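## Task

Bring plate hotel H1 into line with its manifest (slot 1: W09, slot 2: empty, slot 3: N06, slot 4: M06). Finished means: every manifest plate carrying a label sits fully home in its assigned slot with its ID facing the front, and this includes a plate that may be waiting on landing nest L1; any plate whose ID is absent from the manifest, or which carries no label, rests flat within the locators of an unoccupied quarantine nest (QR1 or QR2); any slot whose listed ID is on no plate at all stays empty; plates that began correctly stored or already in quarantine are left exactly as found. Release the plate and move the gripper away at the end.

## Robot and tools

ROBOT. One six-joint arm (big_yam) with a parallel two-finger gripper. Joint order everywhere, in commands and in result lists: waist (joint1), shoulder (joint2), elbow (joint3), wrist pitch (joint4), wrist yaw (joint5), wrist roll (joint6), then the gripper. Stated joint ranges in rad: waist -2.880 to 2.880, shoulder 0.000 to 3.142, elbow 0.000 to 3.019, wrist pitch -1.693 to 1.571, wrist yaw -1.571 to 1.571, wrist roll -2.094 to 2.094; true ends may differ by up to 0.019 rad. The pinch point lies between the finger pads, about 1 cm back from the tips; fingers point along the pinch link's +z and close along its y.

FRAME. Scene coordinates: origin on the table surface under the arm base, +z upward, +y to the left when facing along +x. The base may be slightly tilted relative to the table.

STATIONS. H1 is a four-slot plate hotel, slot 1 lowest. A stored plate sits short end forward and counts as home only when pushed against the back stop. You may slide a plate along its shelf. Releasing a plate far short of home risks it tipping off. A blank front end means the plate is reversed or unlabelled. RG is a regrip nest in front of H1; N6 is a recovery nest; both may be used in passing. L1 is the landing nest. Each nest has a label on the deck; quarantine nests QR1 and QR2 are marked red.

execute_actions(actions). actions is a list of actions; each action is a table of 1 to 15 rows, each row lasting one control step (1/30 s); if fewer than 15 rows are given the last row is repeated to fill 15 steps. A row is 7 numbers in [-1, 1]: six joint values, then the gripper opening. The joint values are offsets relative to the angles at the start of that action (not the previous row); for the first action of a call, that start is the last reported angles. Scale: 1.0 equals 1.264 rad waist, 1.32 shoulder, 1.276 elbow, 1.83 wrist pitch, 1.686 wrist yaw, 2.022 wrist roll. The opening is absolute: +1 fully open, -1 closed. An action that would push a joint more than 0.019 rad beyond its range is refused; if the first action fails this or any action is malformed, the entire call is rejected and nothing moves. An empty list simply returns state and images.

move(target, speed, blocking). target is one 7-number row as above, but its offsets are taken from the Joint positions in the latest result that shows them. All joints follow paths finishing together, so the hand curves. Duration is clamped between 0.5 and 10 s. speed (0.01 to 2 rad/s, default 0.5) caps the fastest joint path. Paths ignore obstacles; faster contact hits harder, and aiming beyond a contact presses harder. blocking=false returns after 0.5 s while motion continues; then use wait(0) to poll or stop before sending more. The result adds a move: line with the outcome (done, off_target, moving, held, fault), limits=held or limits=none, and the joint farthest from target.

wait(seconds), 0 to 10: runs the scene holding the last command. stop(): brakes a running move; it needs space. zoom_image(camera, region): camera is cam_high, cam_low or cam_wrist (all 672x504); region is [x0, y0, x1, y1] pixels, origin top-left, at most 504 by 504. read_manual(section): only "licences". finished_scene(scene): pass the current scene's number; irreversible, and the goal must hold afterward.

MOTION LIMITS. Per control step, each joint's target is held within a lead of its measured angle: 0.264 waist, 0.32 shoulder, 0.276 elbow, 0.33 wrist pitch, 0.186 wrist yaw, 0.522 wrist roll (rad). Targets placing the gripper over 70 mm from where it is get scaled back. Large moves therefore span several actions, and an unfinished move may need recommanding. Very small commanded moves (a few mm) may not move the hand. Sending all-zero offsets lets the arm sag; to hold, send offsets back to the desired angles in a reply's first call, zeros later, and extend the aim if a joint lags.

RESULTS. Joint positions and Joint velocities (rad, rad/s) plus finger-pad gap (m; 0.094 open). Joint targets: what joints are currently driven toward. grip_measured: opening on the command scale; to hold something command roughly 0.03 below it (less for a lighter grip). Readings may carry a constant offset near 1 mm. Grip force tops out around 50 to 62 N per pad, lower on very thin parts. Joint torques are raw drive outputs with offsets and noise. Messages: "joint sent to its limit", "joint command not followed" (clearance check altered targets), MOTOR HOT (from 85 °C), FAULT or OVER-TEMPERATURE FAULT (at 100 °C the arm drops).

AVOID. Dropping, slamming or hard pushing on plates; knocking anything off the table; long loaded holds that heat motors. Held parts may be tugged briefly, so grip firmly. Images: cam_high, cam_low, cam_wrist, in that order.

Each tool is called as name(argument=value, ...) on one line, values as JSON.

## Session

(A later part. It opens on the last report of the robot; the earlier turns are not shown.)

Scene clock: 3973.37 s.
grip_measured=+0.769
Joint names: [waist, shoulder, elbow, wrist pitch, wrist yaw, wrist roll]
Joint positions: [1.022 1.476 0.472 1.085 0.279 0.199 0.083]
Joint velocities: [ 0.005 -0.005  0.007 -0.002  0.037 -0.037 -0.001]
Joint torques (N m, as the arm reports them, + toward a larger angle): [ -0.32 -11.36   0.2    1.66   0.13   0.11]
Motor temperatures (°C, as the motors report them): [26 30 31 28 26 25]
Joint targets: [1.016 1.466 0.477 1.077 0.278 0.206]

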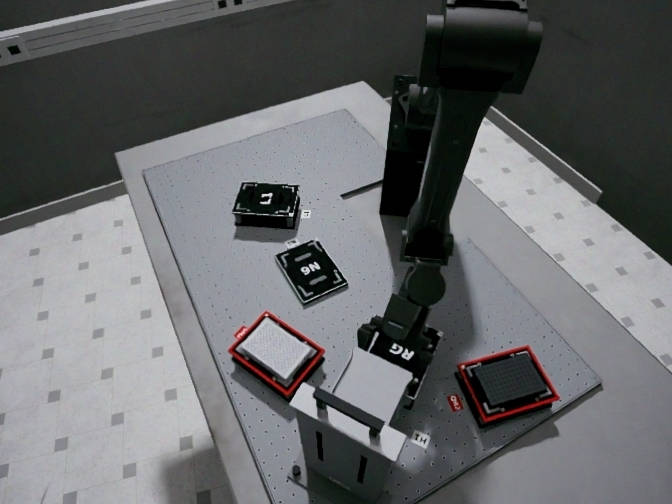

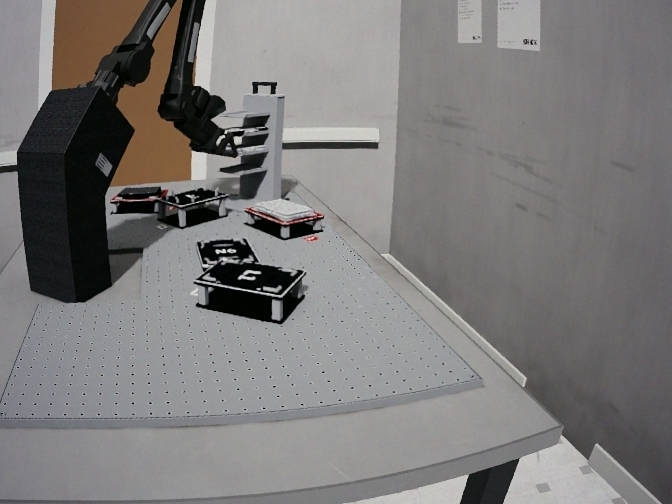

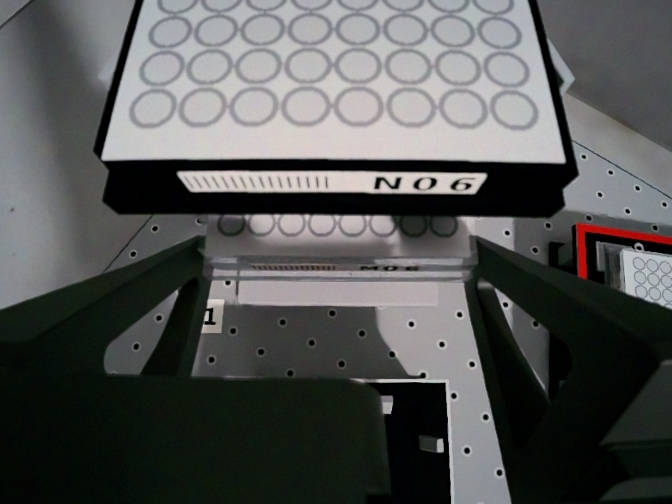

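execute_actions(actions=[[[-0.0010,-0.0038,-0.0003,0.0000,0.0000,0.0013,0.725],[0.0027,0.0000,-0.0044,0.0043,0.0006,-0.0008,0.725],[0.0063,0.0038,-0.0086,0.0087,0.0012,-0.0030,0.725],[0.0066,0.0038,-0.0092,0.0092,0.0014,-0.0030,0.725],[0.0073,0.0038,-0.0109,0.0105,0.0019,-0.0031,0.725],[0.0084,0.0038,-0.0135,0.0125,0.0027,-0.0032,0.725],[0.0097,0.0038,-0.0168,0.0149,0.0037,-0.0033,0.725],[0.0113,0.0038,-0.0205,0.0178,0.0049,-0.0034,0.725],[0.0129,0.0038,-0.0244,0.0208,0.0061,-0.0035,0.725],[0.0145,0.0038,-0.0282,0.0237,0.0073,-0.0036,0.725],[0.0161,0.0038,-0.0319,0.0266,0.0085,-0.0037,0.725],[0.0174,0.0038,-0.0352,0.0290,0.0095,-0.0038,0.725],[0.0185,0.0038,-0.0378,0.0310,0.0103,-0.0039,0.725],[0.0192,0.0038,-0.0395,0.0323,0.0108,-0.0040,0.725],[0.0195,0.0038,-0.0401,0.0328,0.0110,-0.0040,0.725]]])

wait(seconds=0.3)

Scene clock: 4087.10 s.
grip_measured=+0.769
Joint names: [waist, shoulder, elbow, wrist pitch, wrist yaw, wrist roll]
Joint positions: [1.038 1.476 0.431 1.12  0.293 0.199 0.083]
Joint velocities: [ 0.034 -0.005 -0.09   0.056  0.022 -0.007 -0.002]
Joint torques (N m, as the arm reports them, + toward a larger angle): [ 1.44 -9.62 -0.68  2.95  0.43 -0.03]
Motor temperatures (°C, as the motors report them): [26 30 31 28 26 25]
Joint targets: [1.047 1.481 0.421 1.145 0.298 0.190]

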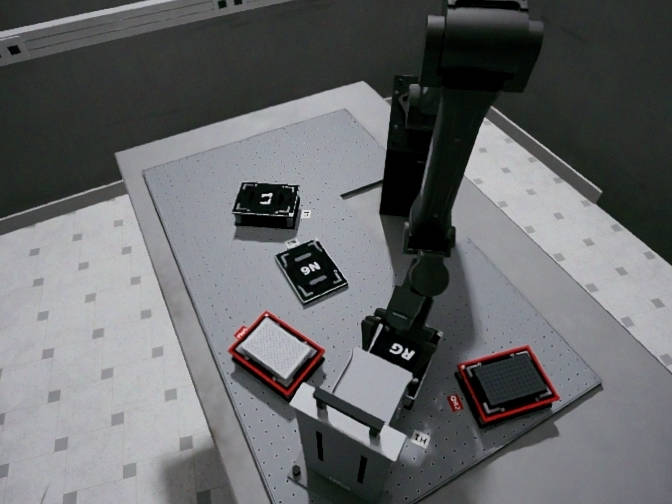

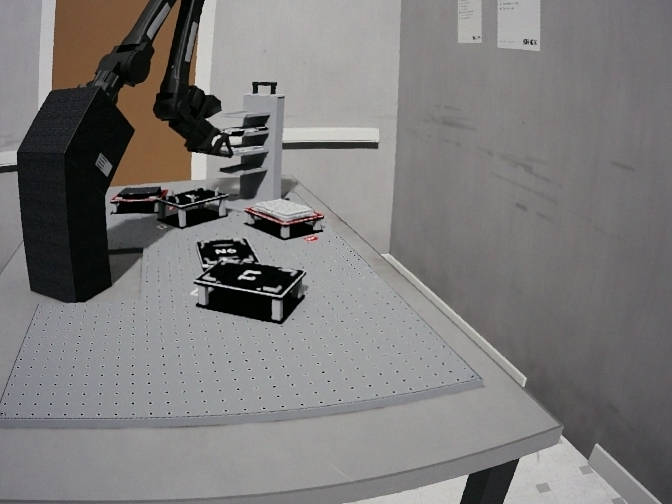

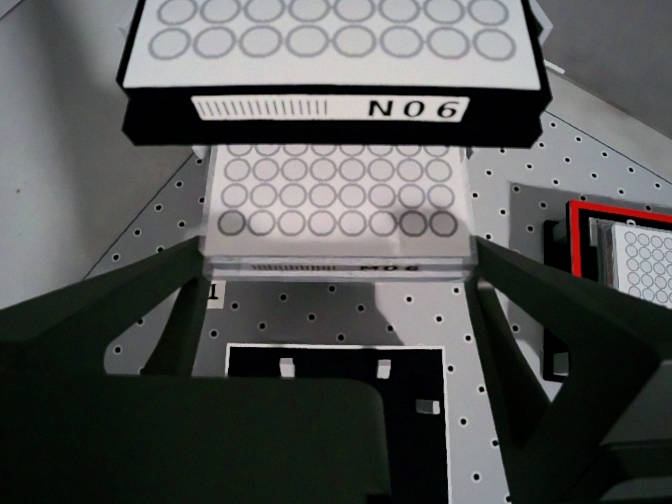

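Scene clock: 4087.40 s.
grip_measured=+0.769
Joint names: [waist, shoulder, elbow, wrist pitch, wrist yaw, wrist roll]
Joint positions: [1.039 1.476 0.426 1.124 0.293 0.199 0.083]
Joint velocities: [-0.005 -0.005  0.012 -0.007 -0.022  0.007 -0.   ]
Joint torques (N m, as the arm reports them, + toward a larger angle): [ 0.89 -9.26 -0.87  2.93  0.36 -0.07]
Motor temperatures (°C, as the motors report them): [26 30 31 28 26 25]
Joint targets: [1.047 1.481 0.421 1.145 0.297 0.190]
wait: 0.30 s; at rest by 0.23 s

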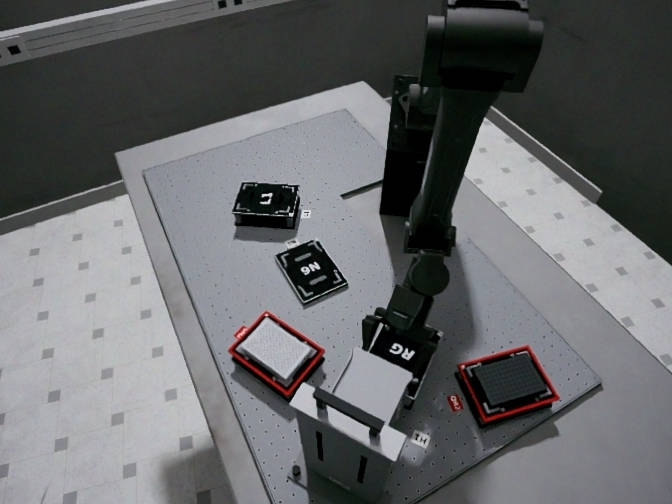

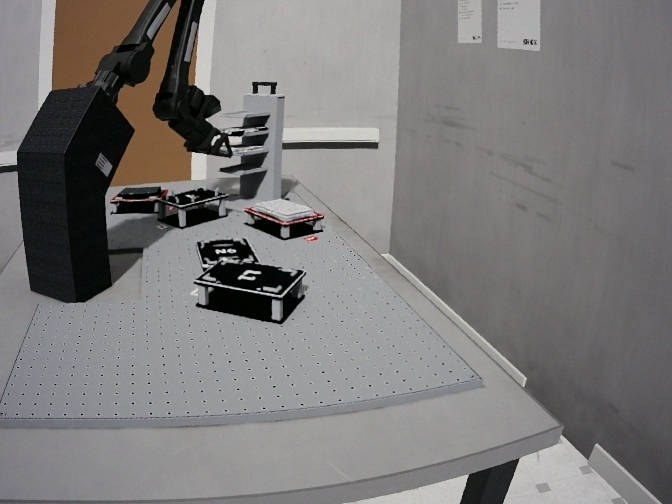

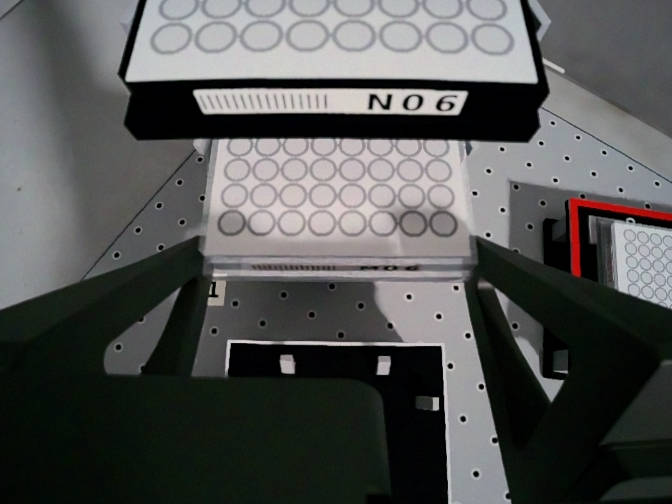

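execute_actions(actions=[[[0.0067,0.0038,-0.0047,0.0123,0.0027,-0.0045,0.725],[0.0078,0.0038,-0.0069,0.0147,0.0036,-0.0046,0.725],[0.0096,0.0038,-0.0103,0.0182,0.0050,-0.0048,0.725],[0.0118,0.0038,-0.0147,0.0227,0.0068,-0.0050,0.725],[0.0145,0.0038,-0.0198,0.0279,0.0090,-0.0053,0.725],[0.0174,0.0038,-0.0255,0.0334,0.0113,-0.0055,0.725],[0.0205,0.0038,-0.0315,0.0392,0.0138,-0.0058,0.725],[0.0237,0.0038,-0.0377,0.0447,0.0163,-0.0061,0.725],[0.0268,0.0038,-0.0437,0.0499,0.0188,-0.0064,0.725],[0.0297,0.0038,-0.0494,0.0544,0.0211,-0.0066,0.725],[0.0324,0.0038,-0.0545,0.0579,0.0233,-0.0069,0.725],[0.0346,0.0038,-0.0589,0.0603,0.0251,-0.0071,0.725],[0.0364,0.0038,-0.0623,0.0611,0.0265,-0.0073,0.725],[0.0375,0.0038,-0.0645,0.0611,0.0274,-0.0074,0.725],[0.0379,0.0038,-0.0653,0.0611,0.0277,-0.0074,0.725]]])

wait(seconds=0.3)

Scene clock: 4115.97 s.
grip_measured=+0.769
Joint names: [waist, shoulder, elbow, wrist pitch, wrist yaw, wrist roll]
Joint positions: [1.077 1.476 0.353 1.211 0.337 0.195 0.083]
Joint velocities: [ 0.054 -0.015 -0.12   0.042  0.081 -0.007 -0.001]
Joint torques (N m, as the arm reports them, + toward a larger angle): [ 1.76 -8.98 -1.16  2.96  0.3  -0.1 ]
Motor temperatures (°C, as the motors report them): [26 29 30 28 26 25]
Joint targets: [1.087 1.481 0.343 1.236 0.340 0.184]

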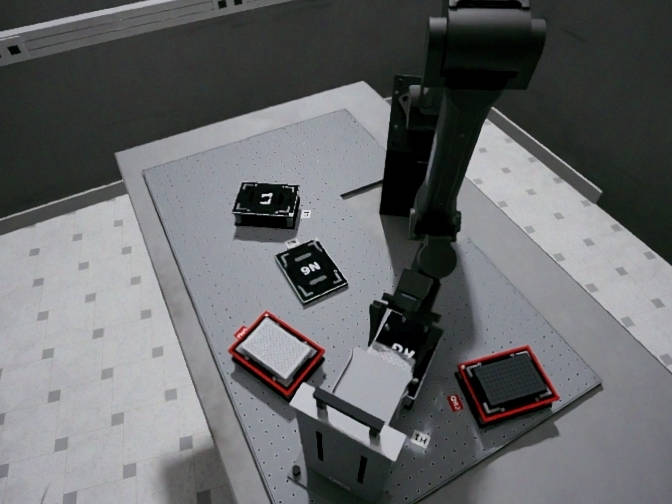

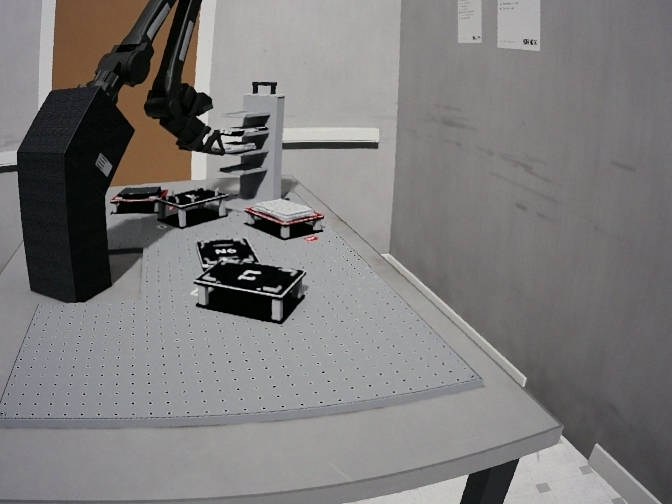

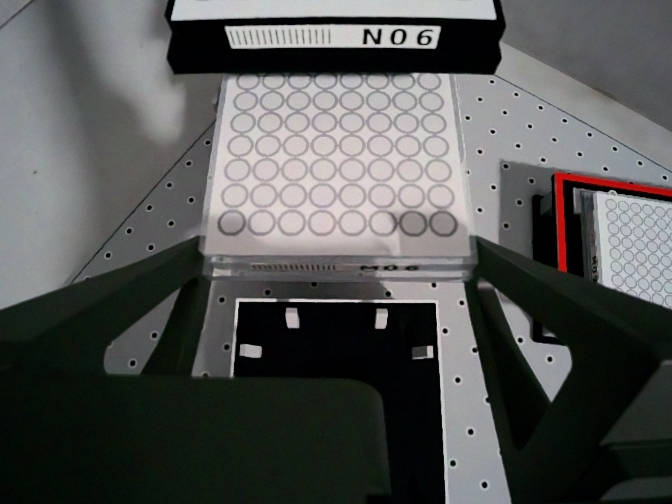

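Scene clock: 4116.27 s.
grip_measured=+0.769
Joint names: [waist, shoulder, elbow, wrist pitch, wrist yaw, wrist roll]
Joint positions: [1.079 1.476 0.349 1.215 0.338 0.194 0.083]
Joint velocities: [-0.005  0.005  0.017  0.007  0.037 -0.007  0.001]
Joint torques (N m, as the arm reports them, + toward a larger angle): [ 1.33 -8.69 -1.61  2.99  0.31 -0.07]
Motor temperatures (°C, as the motors report them): [26 29 30 28 26 25]
Joint targets: [1.088 1.481 0.343 1.236 0.340 0.184]
wait: 0.30 s; at rest by 0.23 s

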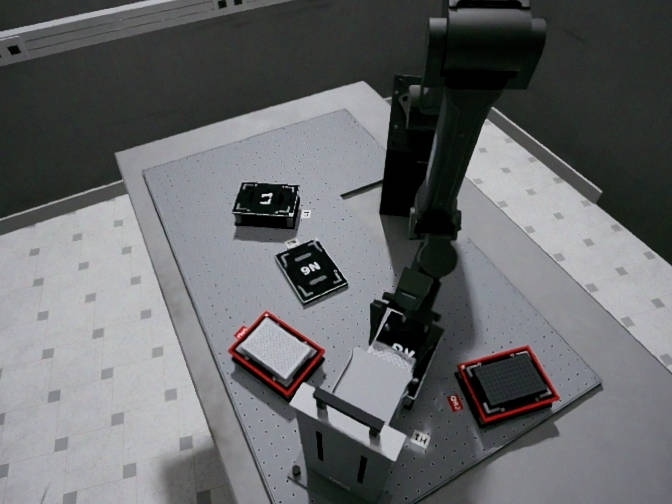

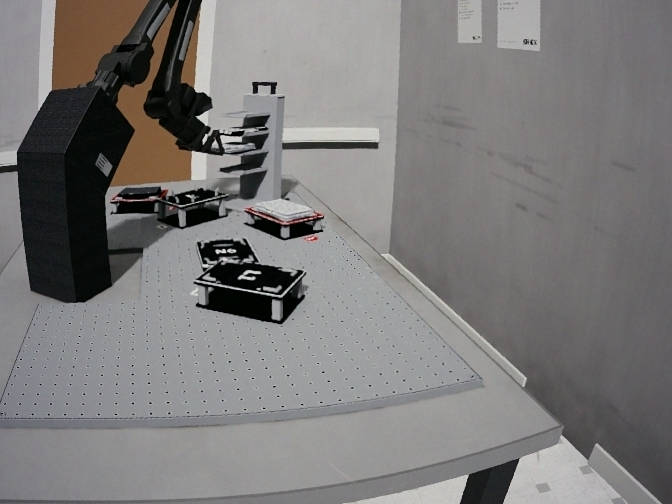

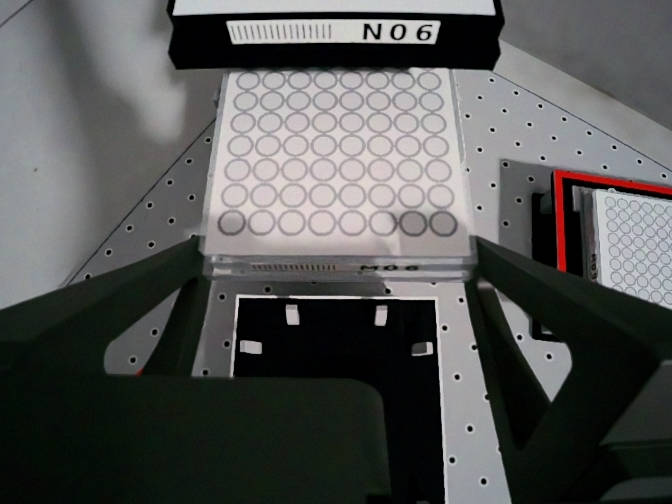

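move(target=[0.0599,0.0452,-0.0872,0.0962,0.0393,-0.0079,0.725], speed=0.35)

zoom_image(camera="cam_low", region=[130, 75, 300, 215])

Scene clock: 4133.17 s.
grip_measured=+0.769
Joint names: [waist, shoulder, elbow, wrist pitch, wrist yaw, wrist roll]
Joint positions: [1.146 1.528 0.251 1.369 0.401 0.189 0.083]
Joint velocities: [ 0.005 -0.015 -0.002  0.012 -0.066  0.066 -0.001]
Joint torques (N m, as the arm reports them, + toward a larger angle): [ 1.58 -7.55 -3.28  2.81  0.28 -0.09]
Motor temperatures (°C, as the motors report them): [26 29 30 29 26 25]
Joint targets: [1.155 1.536 0.237 1.391 0.404 0.178]
move: off_target; limits=none; farthest joint: the wrist pitch, 0.022 radians from its target (0.177 radians at the start)

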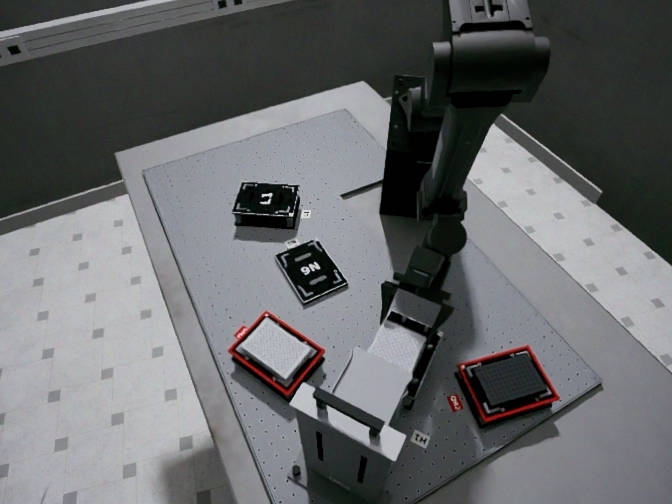

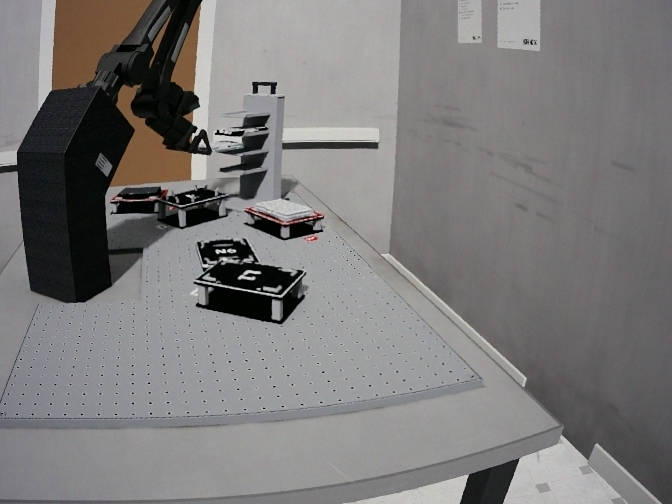

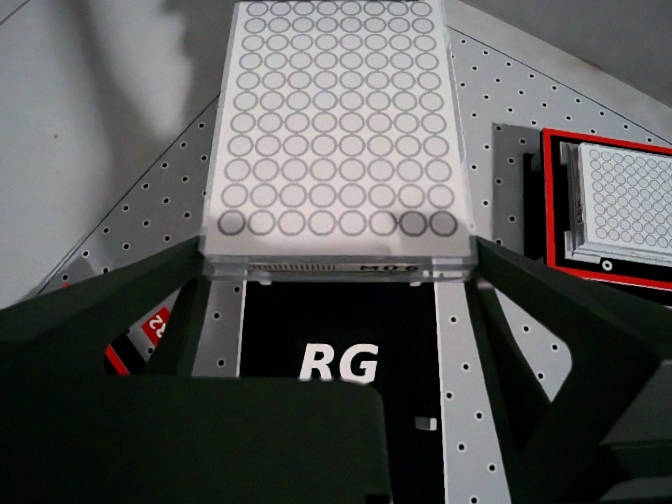

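Region (130, 75, 300, 215) of cam_low's 672x504 image, scaled by 2.965, with more detail than that image has; it fills the top 415 rows of this view, and the rest is white.

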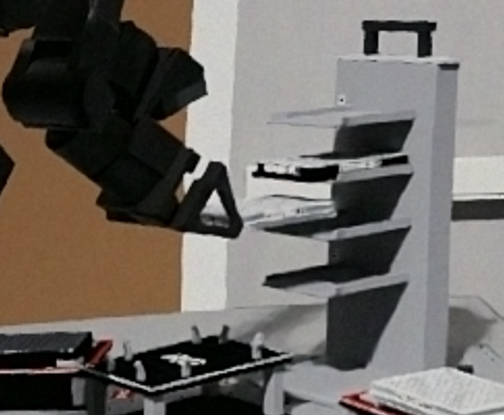

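move(target=[0.0684,0.0645,-0.0859,0.1025,0.0485,-0.0094,0.725], speed=0.35)

zoom_image(camera="cam_low", region=[130, 75, 300, 215])

zoom_image(camera="cam_high", region=[300, 250, 480, 430])

Scene clock: 4156.60 s.
grip_measured=+0.769
Joint names: [waist, shoulder, elbow, wrist pitch, wrist yaw, wrist roll]
Joint positions: [1.224 1.606 0.165 1.536 0.48  0.18  0.083]
Joint velocities: [-0.005 -0.024 -0.017  0.007  0.022 -0.007  0.   ]
Joint torques (N m, as the arm reports them, + toward a larger angle): [ 2.12 -6.62 -5.23  2.94  0.29 -0.05]
Motor temperatures (°C, as the motors report them): [26 29 31 29 26 25]
Joint targets: [1.233 1.613 0.142 1.557 0.483 0.169]
move: off_target; limits=none; farthest joint: the elbow, 0.023 radians from its target (0.110 radians at the start)

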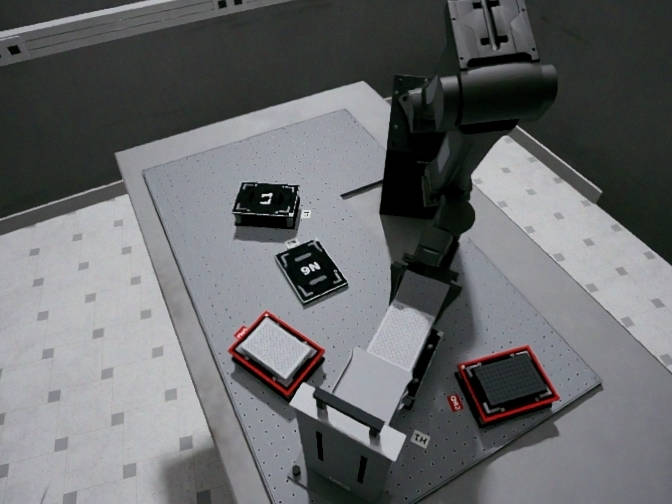

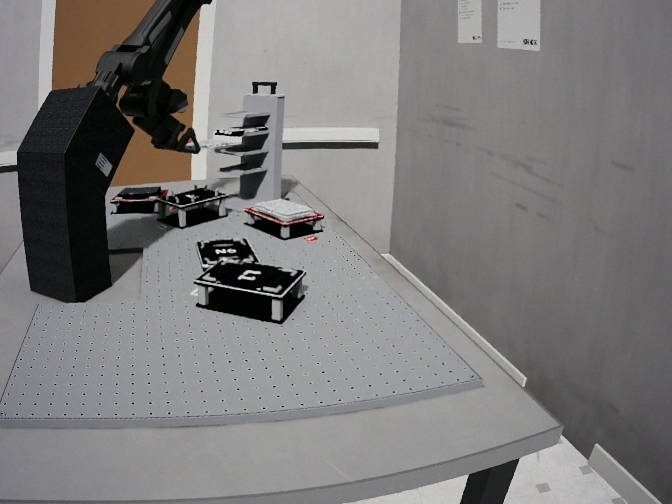

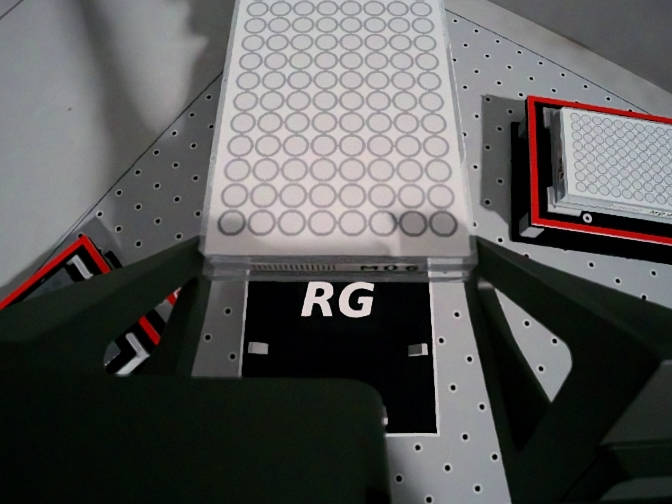

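Region (130, 75, 300, 215) of cam_low's 672x504 image, scaled by 2.965, with more detail than that image has; it fills the top 415 rows of this view, and the rest is white.

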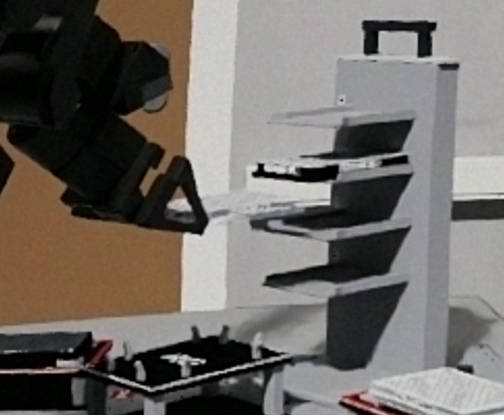

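Region (300, 250, 480, 430) of cam_high's 672x504 image, scaled by 2.800, with more detail than that image has.

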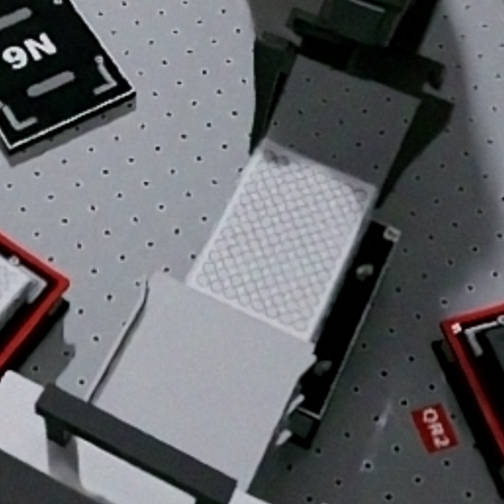

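zoom_image(camera="cam_low", region=[180, 110, 280, 170])

Region (180, 110, 280, 170) of cam_low's 672x504 image, scaled by 5.040, with more detail than that image has; it fills the top 302 rows of this view, and the rest is white.

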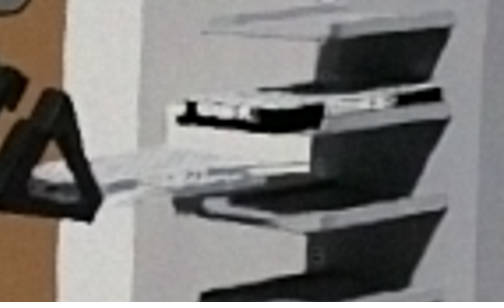

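execute_actions(actions=[[[0.0073,0.0020,-0.0185,0.0095,0.0020,-0.0050,0.725],[0.0079,-0.0015,-0.0198,0.0075,0.0024,-0.0045,0.725],[0.0088,-0.0050,-0.0218,0.0055,0.0031,-0.0040,0.725],[0.0099,-0.0085,-0.0242,0.0035,0.0040,-0.0040,0.725],[0.0112,-0.0091,-0.0269,0.0015,0.0049,-0.0040,0.725],[0.0124,-0.0107,-0.0298,-0.0005,0.0059,-0.0040,0.725],[0.0137,-0.0130,-0.0325,-0.0025,0.0068,-0.0040,0.725],[0.0148,-0.0160,-0.0349,-0.0042,0.0077,-0.0040,0.725],[0.0157,-0.0193,-0.0369,-0.0056,0.0084,-0.0040,0.725],[0.0163,-0.0226,-0.0382,-0.0070,0.0088,-0.0040,0.725],[0.0165,-0.0259,-0.0387,-0.0083,0.0090,-0.0040,0.725],[0.0165,-0.0289,-0.0387,-0.0094,0.0090,-0.0040,0.725],[0.0165,-0.0312,-0.0387,-0.0103,0.0090,-0.0040,0.725],[0.0165,-0.0328,-0.0387,-0.0109,0.0090,-0.0040,0.725],[0.0165,-0.0334,-0.0387,-0.0111,0.0090,-0.0040,0.725]]])

wait(seconds=0.3)

zoom_image(camera="cam_low", region=[180, 110, 280, 170])

Scene clock: 4238.13 s.
grip_measured=+0.769
Joint names: [waist, shoulder, elbow, wrist pitch, wrist yaw, wrist roll]
Joint positions: [1.234 1.58  0.14  1.525 0.493 0.18  0.083]
Joint velocities: [-0.005 -0.112 -0.007 -0.027  0.007 -0.037 -0.001]
Joint torques (N m, as the arm reports them, + toward a larger angle): [ 1.81 -8.04 -5.25  1.56  0.3  -0.02]
Motor temperatures (°C, as the motors report them): [26 28 31 29 26 25]
Joint targets: [1.244 1.561 0.115 1.515 0.495 0.172]

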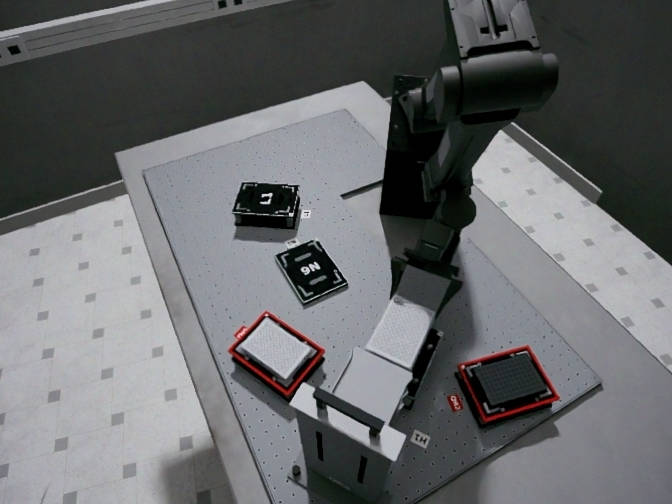

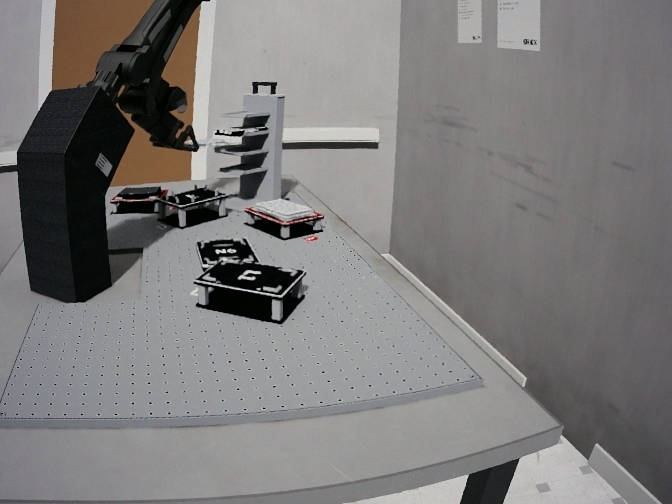

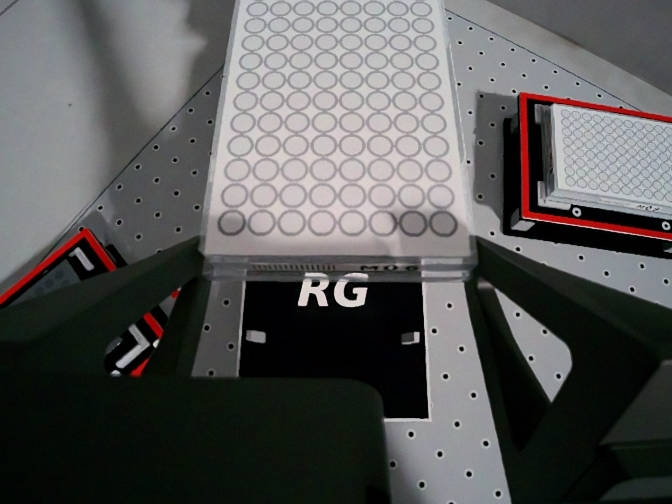

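Scene clock: 4238.43 s.
grip_measured=+0.769
Joint names: [waist, shoulder, elbow, wrist pitch, wrist yaw, wrist roll]
Joint positions: [1.234 1.575 0.14  1.523 0.493 0.18  0.083]
Joint velocities: [-0.005 -0.005  0.002  0.007  0.007  0.037  0.001]
Joint torques (N m, as the arm reports them, + toward a larger angle): [ 2.22 -8.31 -5.19  1.61  0.27 -0.05]
Motor temperatures (°C, as the motors report them): [26 28 31 29 26 25]
Joint targets: [1.244 1.561 0.115 1.515 0.495 0.172]
wait: 0.30 s; at rest by 0.23 s

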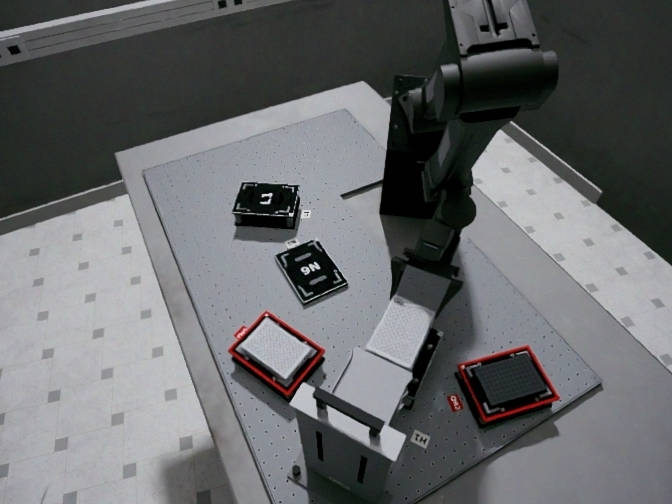

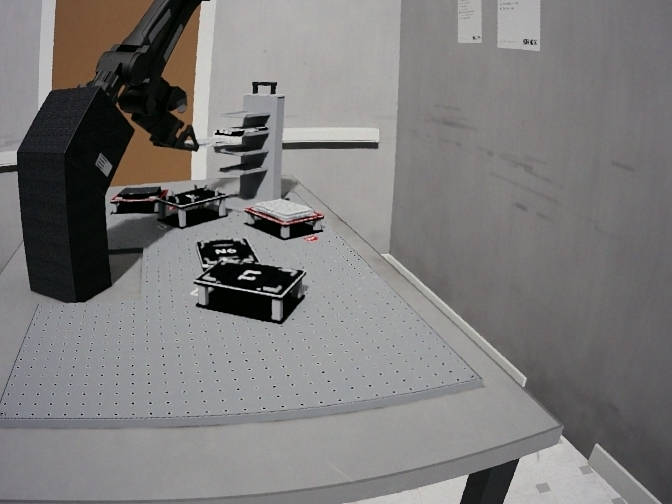

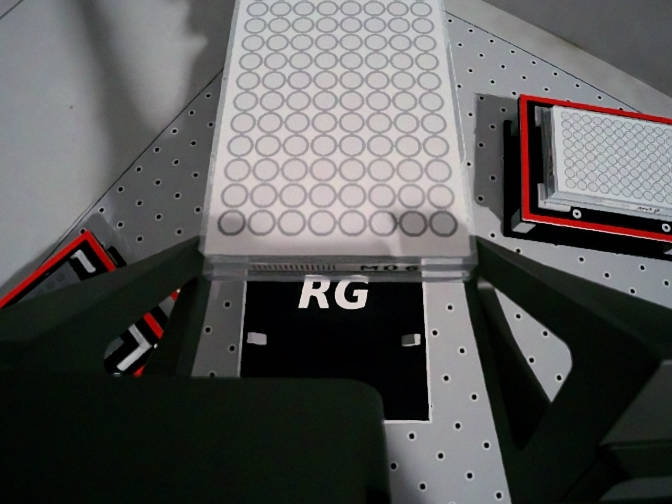

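Region (180, 110, 280, 170) of cam_low's 672x504 image, scaled by 5.040, with more detail than that image has; it fills the top 302 rows of this view, and the rest is white.

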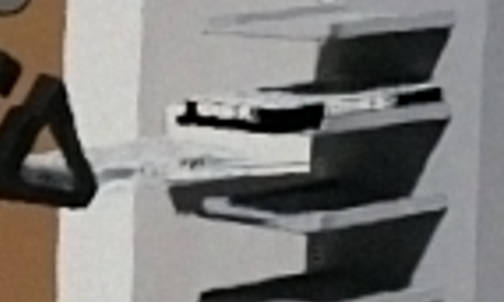

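execute_actions(actions=[[[0.0081,-0.0126,-0.0201,-0.0056,0.0013,-0.0040,0.725],[0.0086,-0.0182,-0.0215,-0.0088,0.0017,-0.0041,0.725],[0.0094,-0.0269,-0.0237,-0.0138,0.0022,-0.0042,0.725],[0.0105,-0.0381,-0.0264,-0.0203,0.0030,-0.0043,0.725],[0.0117,-0.0512,-0.0295,-0.0279,0.0038,-0.0044,0.725],[0.0131,-0.0657,-0.0329,-0.0363,0.0047,-0.0045,0.725],[0.0146,-0.0811,-0.0364,-0.0452,0.0057,-0.0047,0.725],[0.0160,-0.0967,-0.0398,-0.0543,0.0067,-0.0048,0.725],[0.0175,-0.1121,-0.0429,-0.0632,0.0077,-0.0050,0.725],[0.0189,-0.1266,-0.0456,-0.0716,0.0086,-0.0051,0.725],[0.0201,-0.1397,-0.0478,-0.0792,0.0094,-0.0052,0.725],[0.0212,-0.1509,-0.0492,-0.0857,0.0102,-0.0053,0.725],[0.0220,-0.1596,-0.0497,-0.0907,0.0107,-0.0054,0.725],[0.0225,-0.1652,-0.0497,-0.0939,0.0111,-0.0055,0.725],[0.0227,-0.1672,-0.0497,-0.0951,0.0112,-0.0055,0.725]]])

wait(seconds=0.3)

zoom_image(camera="cam_low", region=[160, 90, 290, 170])

Scene clock: 4280.23 s.
grip_measured=+0.769
Joint names: [waist, shoulder, elbow, wrist pitch, wrist yaw, wrist roll]
Joint positions: [1.251 1.369 0.095 1.369 0.509 0.179 0.083]
Joint velocities: [ 0.015 -0.278 -0.061 -0.188  0.022 -0.022 -0.   ]
Joint torques (N m, as the arm reports them, + toward a larger angle): [ 2.6  -6.73 -3.23  1.66  0.27 -0.07]
Motor temperatures (°C, as the motors report them): [26 29 31 28 26 25]
Joint targets: [1.263 1.354 0.077 1.349 0.512 0.168]

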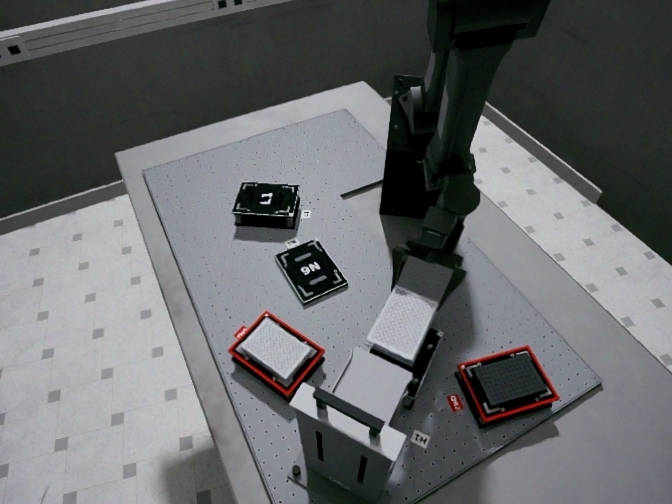

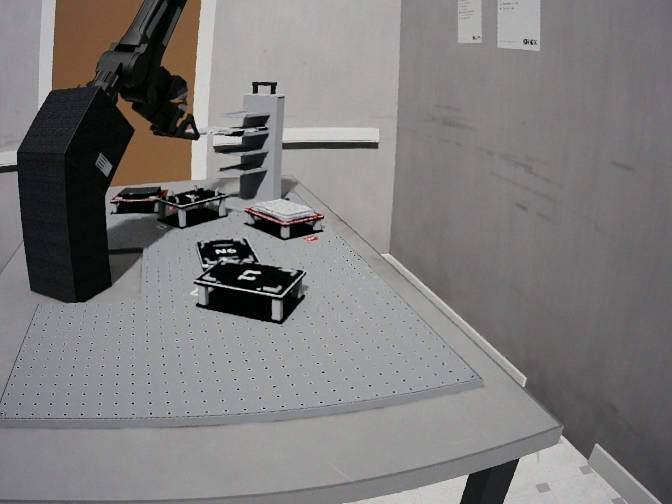

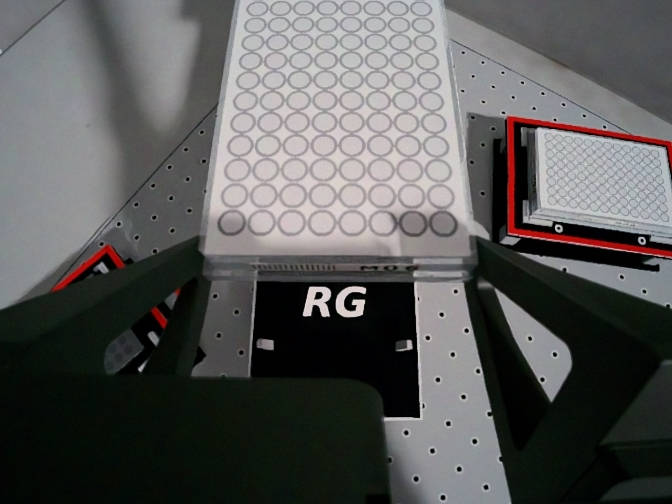

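Scene clock: 4280.53 s.
grip_measured=+0.769
Joint names: [waist, shoulder, elbow, wrist pitch, wrist yaw, wrist roll]
Joint positions: [1.252 1.36  0.093 1.356 0.509 0.179 0.083]
Joint velocities: [ 0.005 -0.015  0.007 -0.007 -0.022  0.007  0.   ]
Joint torques (N m, as the arm reports them, + toward a larger angle): [ 2.35 -7.28 -3.26  1.55  0.29 -0.07]
Motor temperatures (°C, as the motors report them): [26 29 31 28 26 25]
Joint targets: [1.263 1.354 0.077 1.349 0.512 0.168]
wait: 0.30 s; no rest

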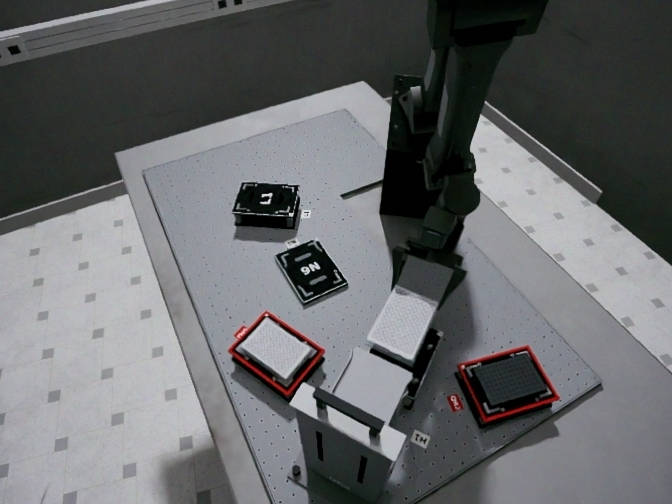

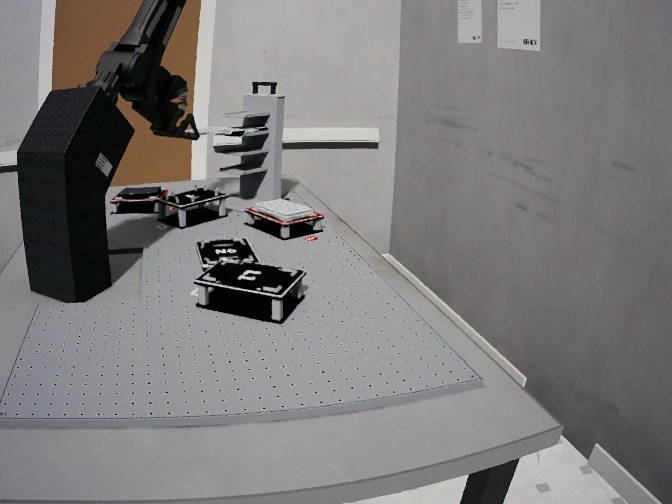

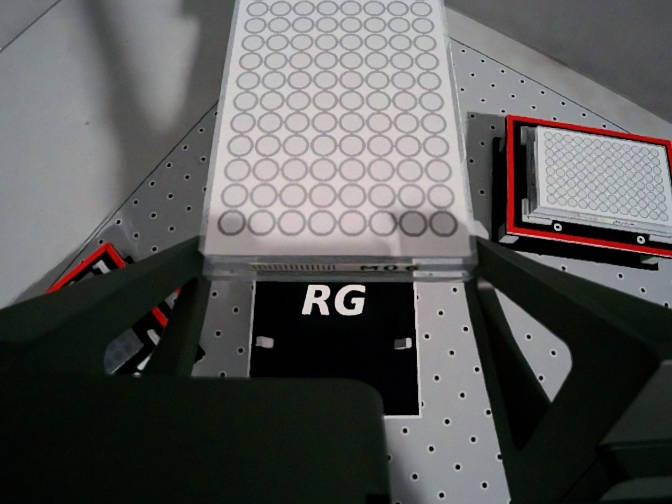

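Region (160, 90, 290, 170) of cam_low's 672x504 image, scaled by 3.877, with more detail than that image has; it fills the top 310 rows of this view, and the rest is white.

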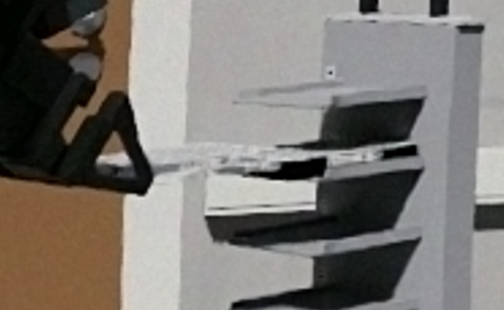

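move(target=[0.0,-0.4394,0.003,-0.3158,0.0,0.0,0.725], speed=0.5)

zoom_image(camera="cam_low", region=[150, 70, 300, 170])

Scene clock: 4301.13 s.
grip_measured=+0.769
Joint names: [waist, shoulder, elbow, wrist pitch, wrist yaw, wrist roll]
Joint positions: [1.252 0.785 0.093 0.786 0.509 0.179 0.083]
Joint velocities: [-0.005 -0.024  0.017 -0.007  0.037 -0.037 -0.002]
Joint torques (N m, as the arm reports them, + toward a larger angle): [ 0.45 -4.42  2.95  1.54  0.16  0.05]
Motor temperatures (°C, as the motors report them): [26 28 31 28 26 25]
Joint targets: [1.252 0.780 0.097 0.778 0.509 0.179]
move: done; limits=none; farthest joint: the wrist pitch, 0.008 radians from its target (0.578 radians at the start)

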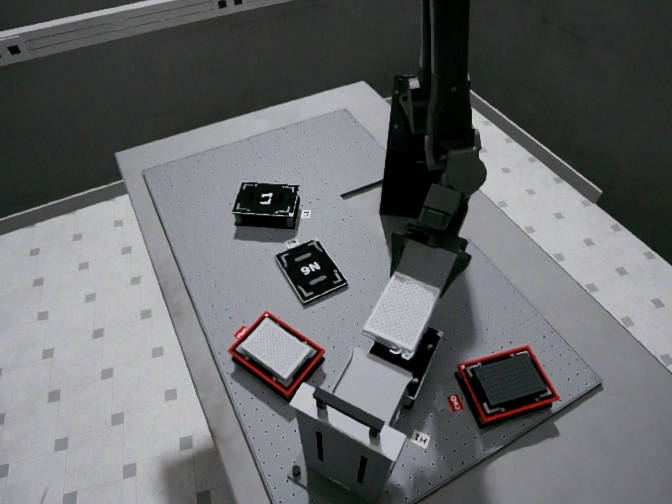

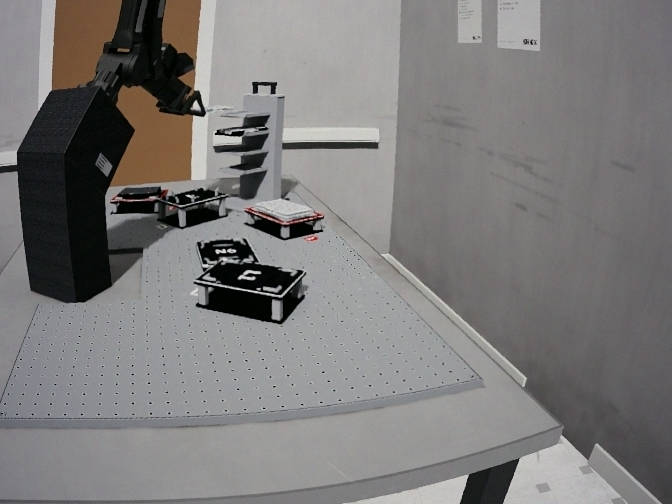

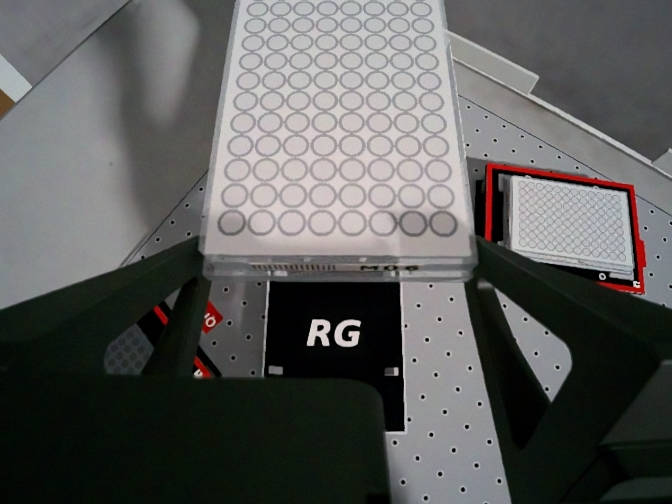

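Region (150, 70, 300, 170) of cam_low's 672x504 image, scaled by 3.360, with more detail than that image has.

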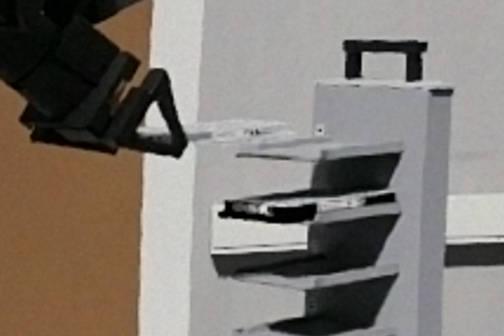

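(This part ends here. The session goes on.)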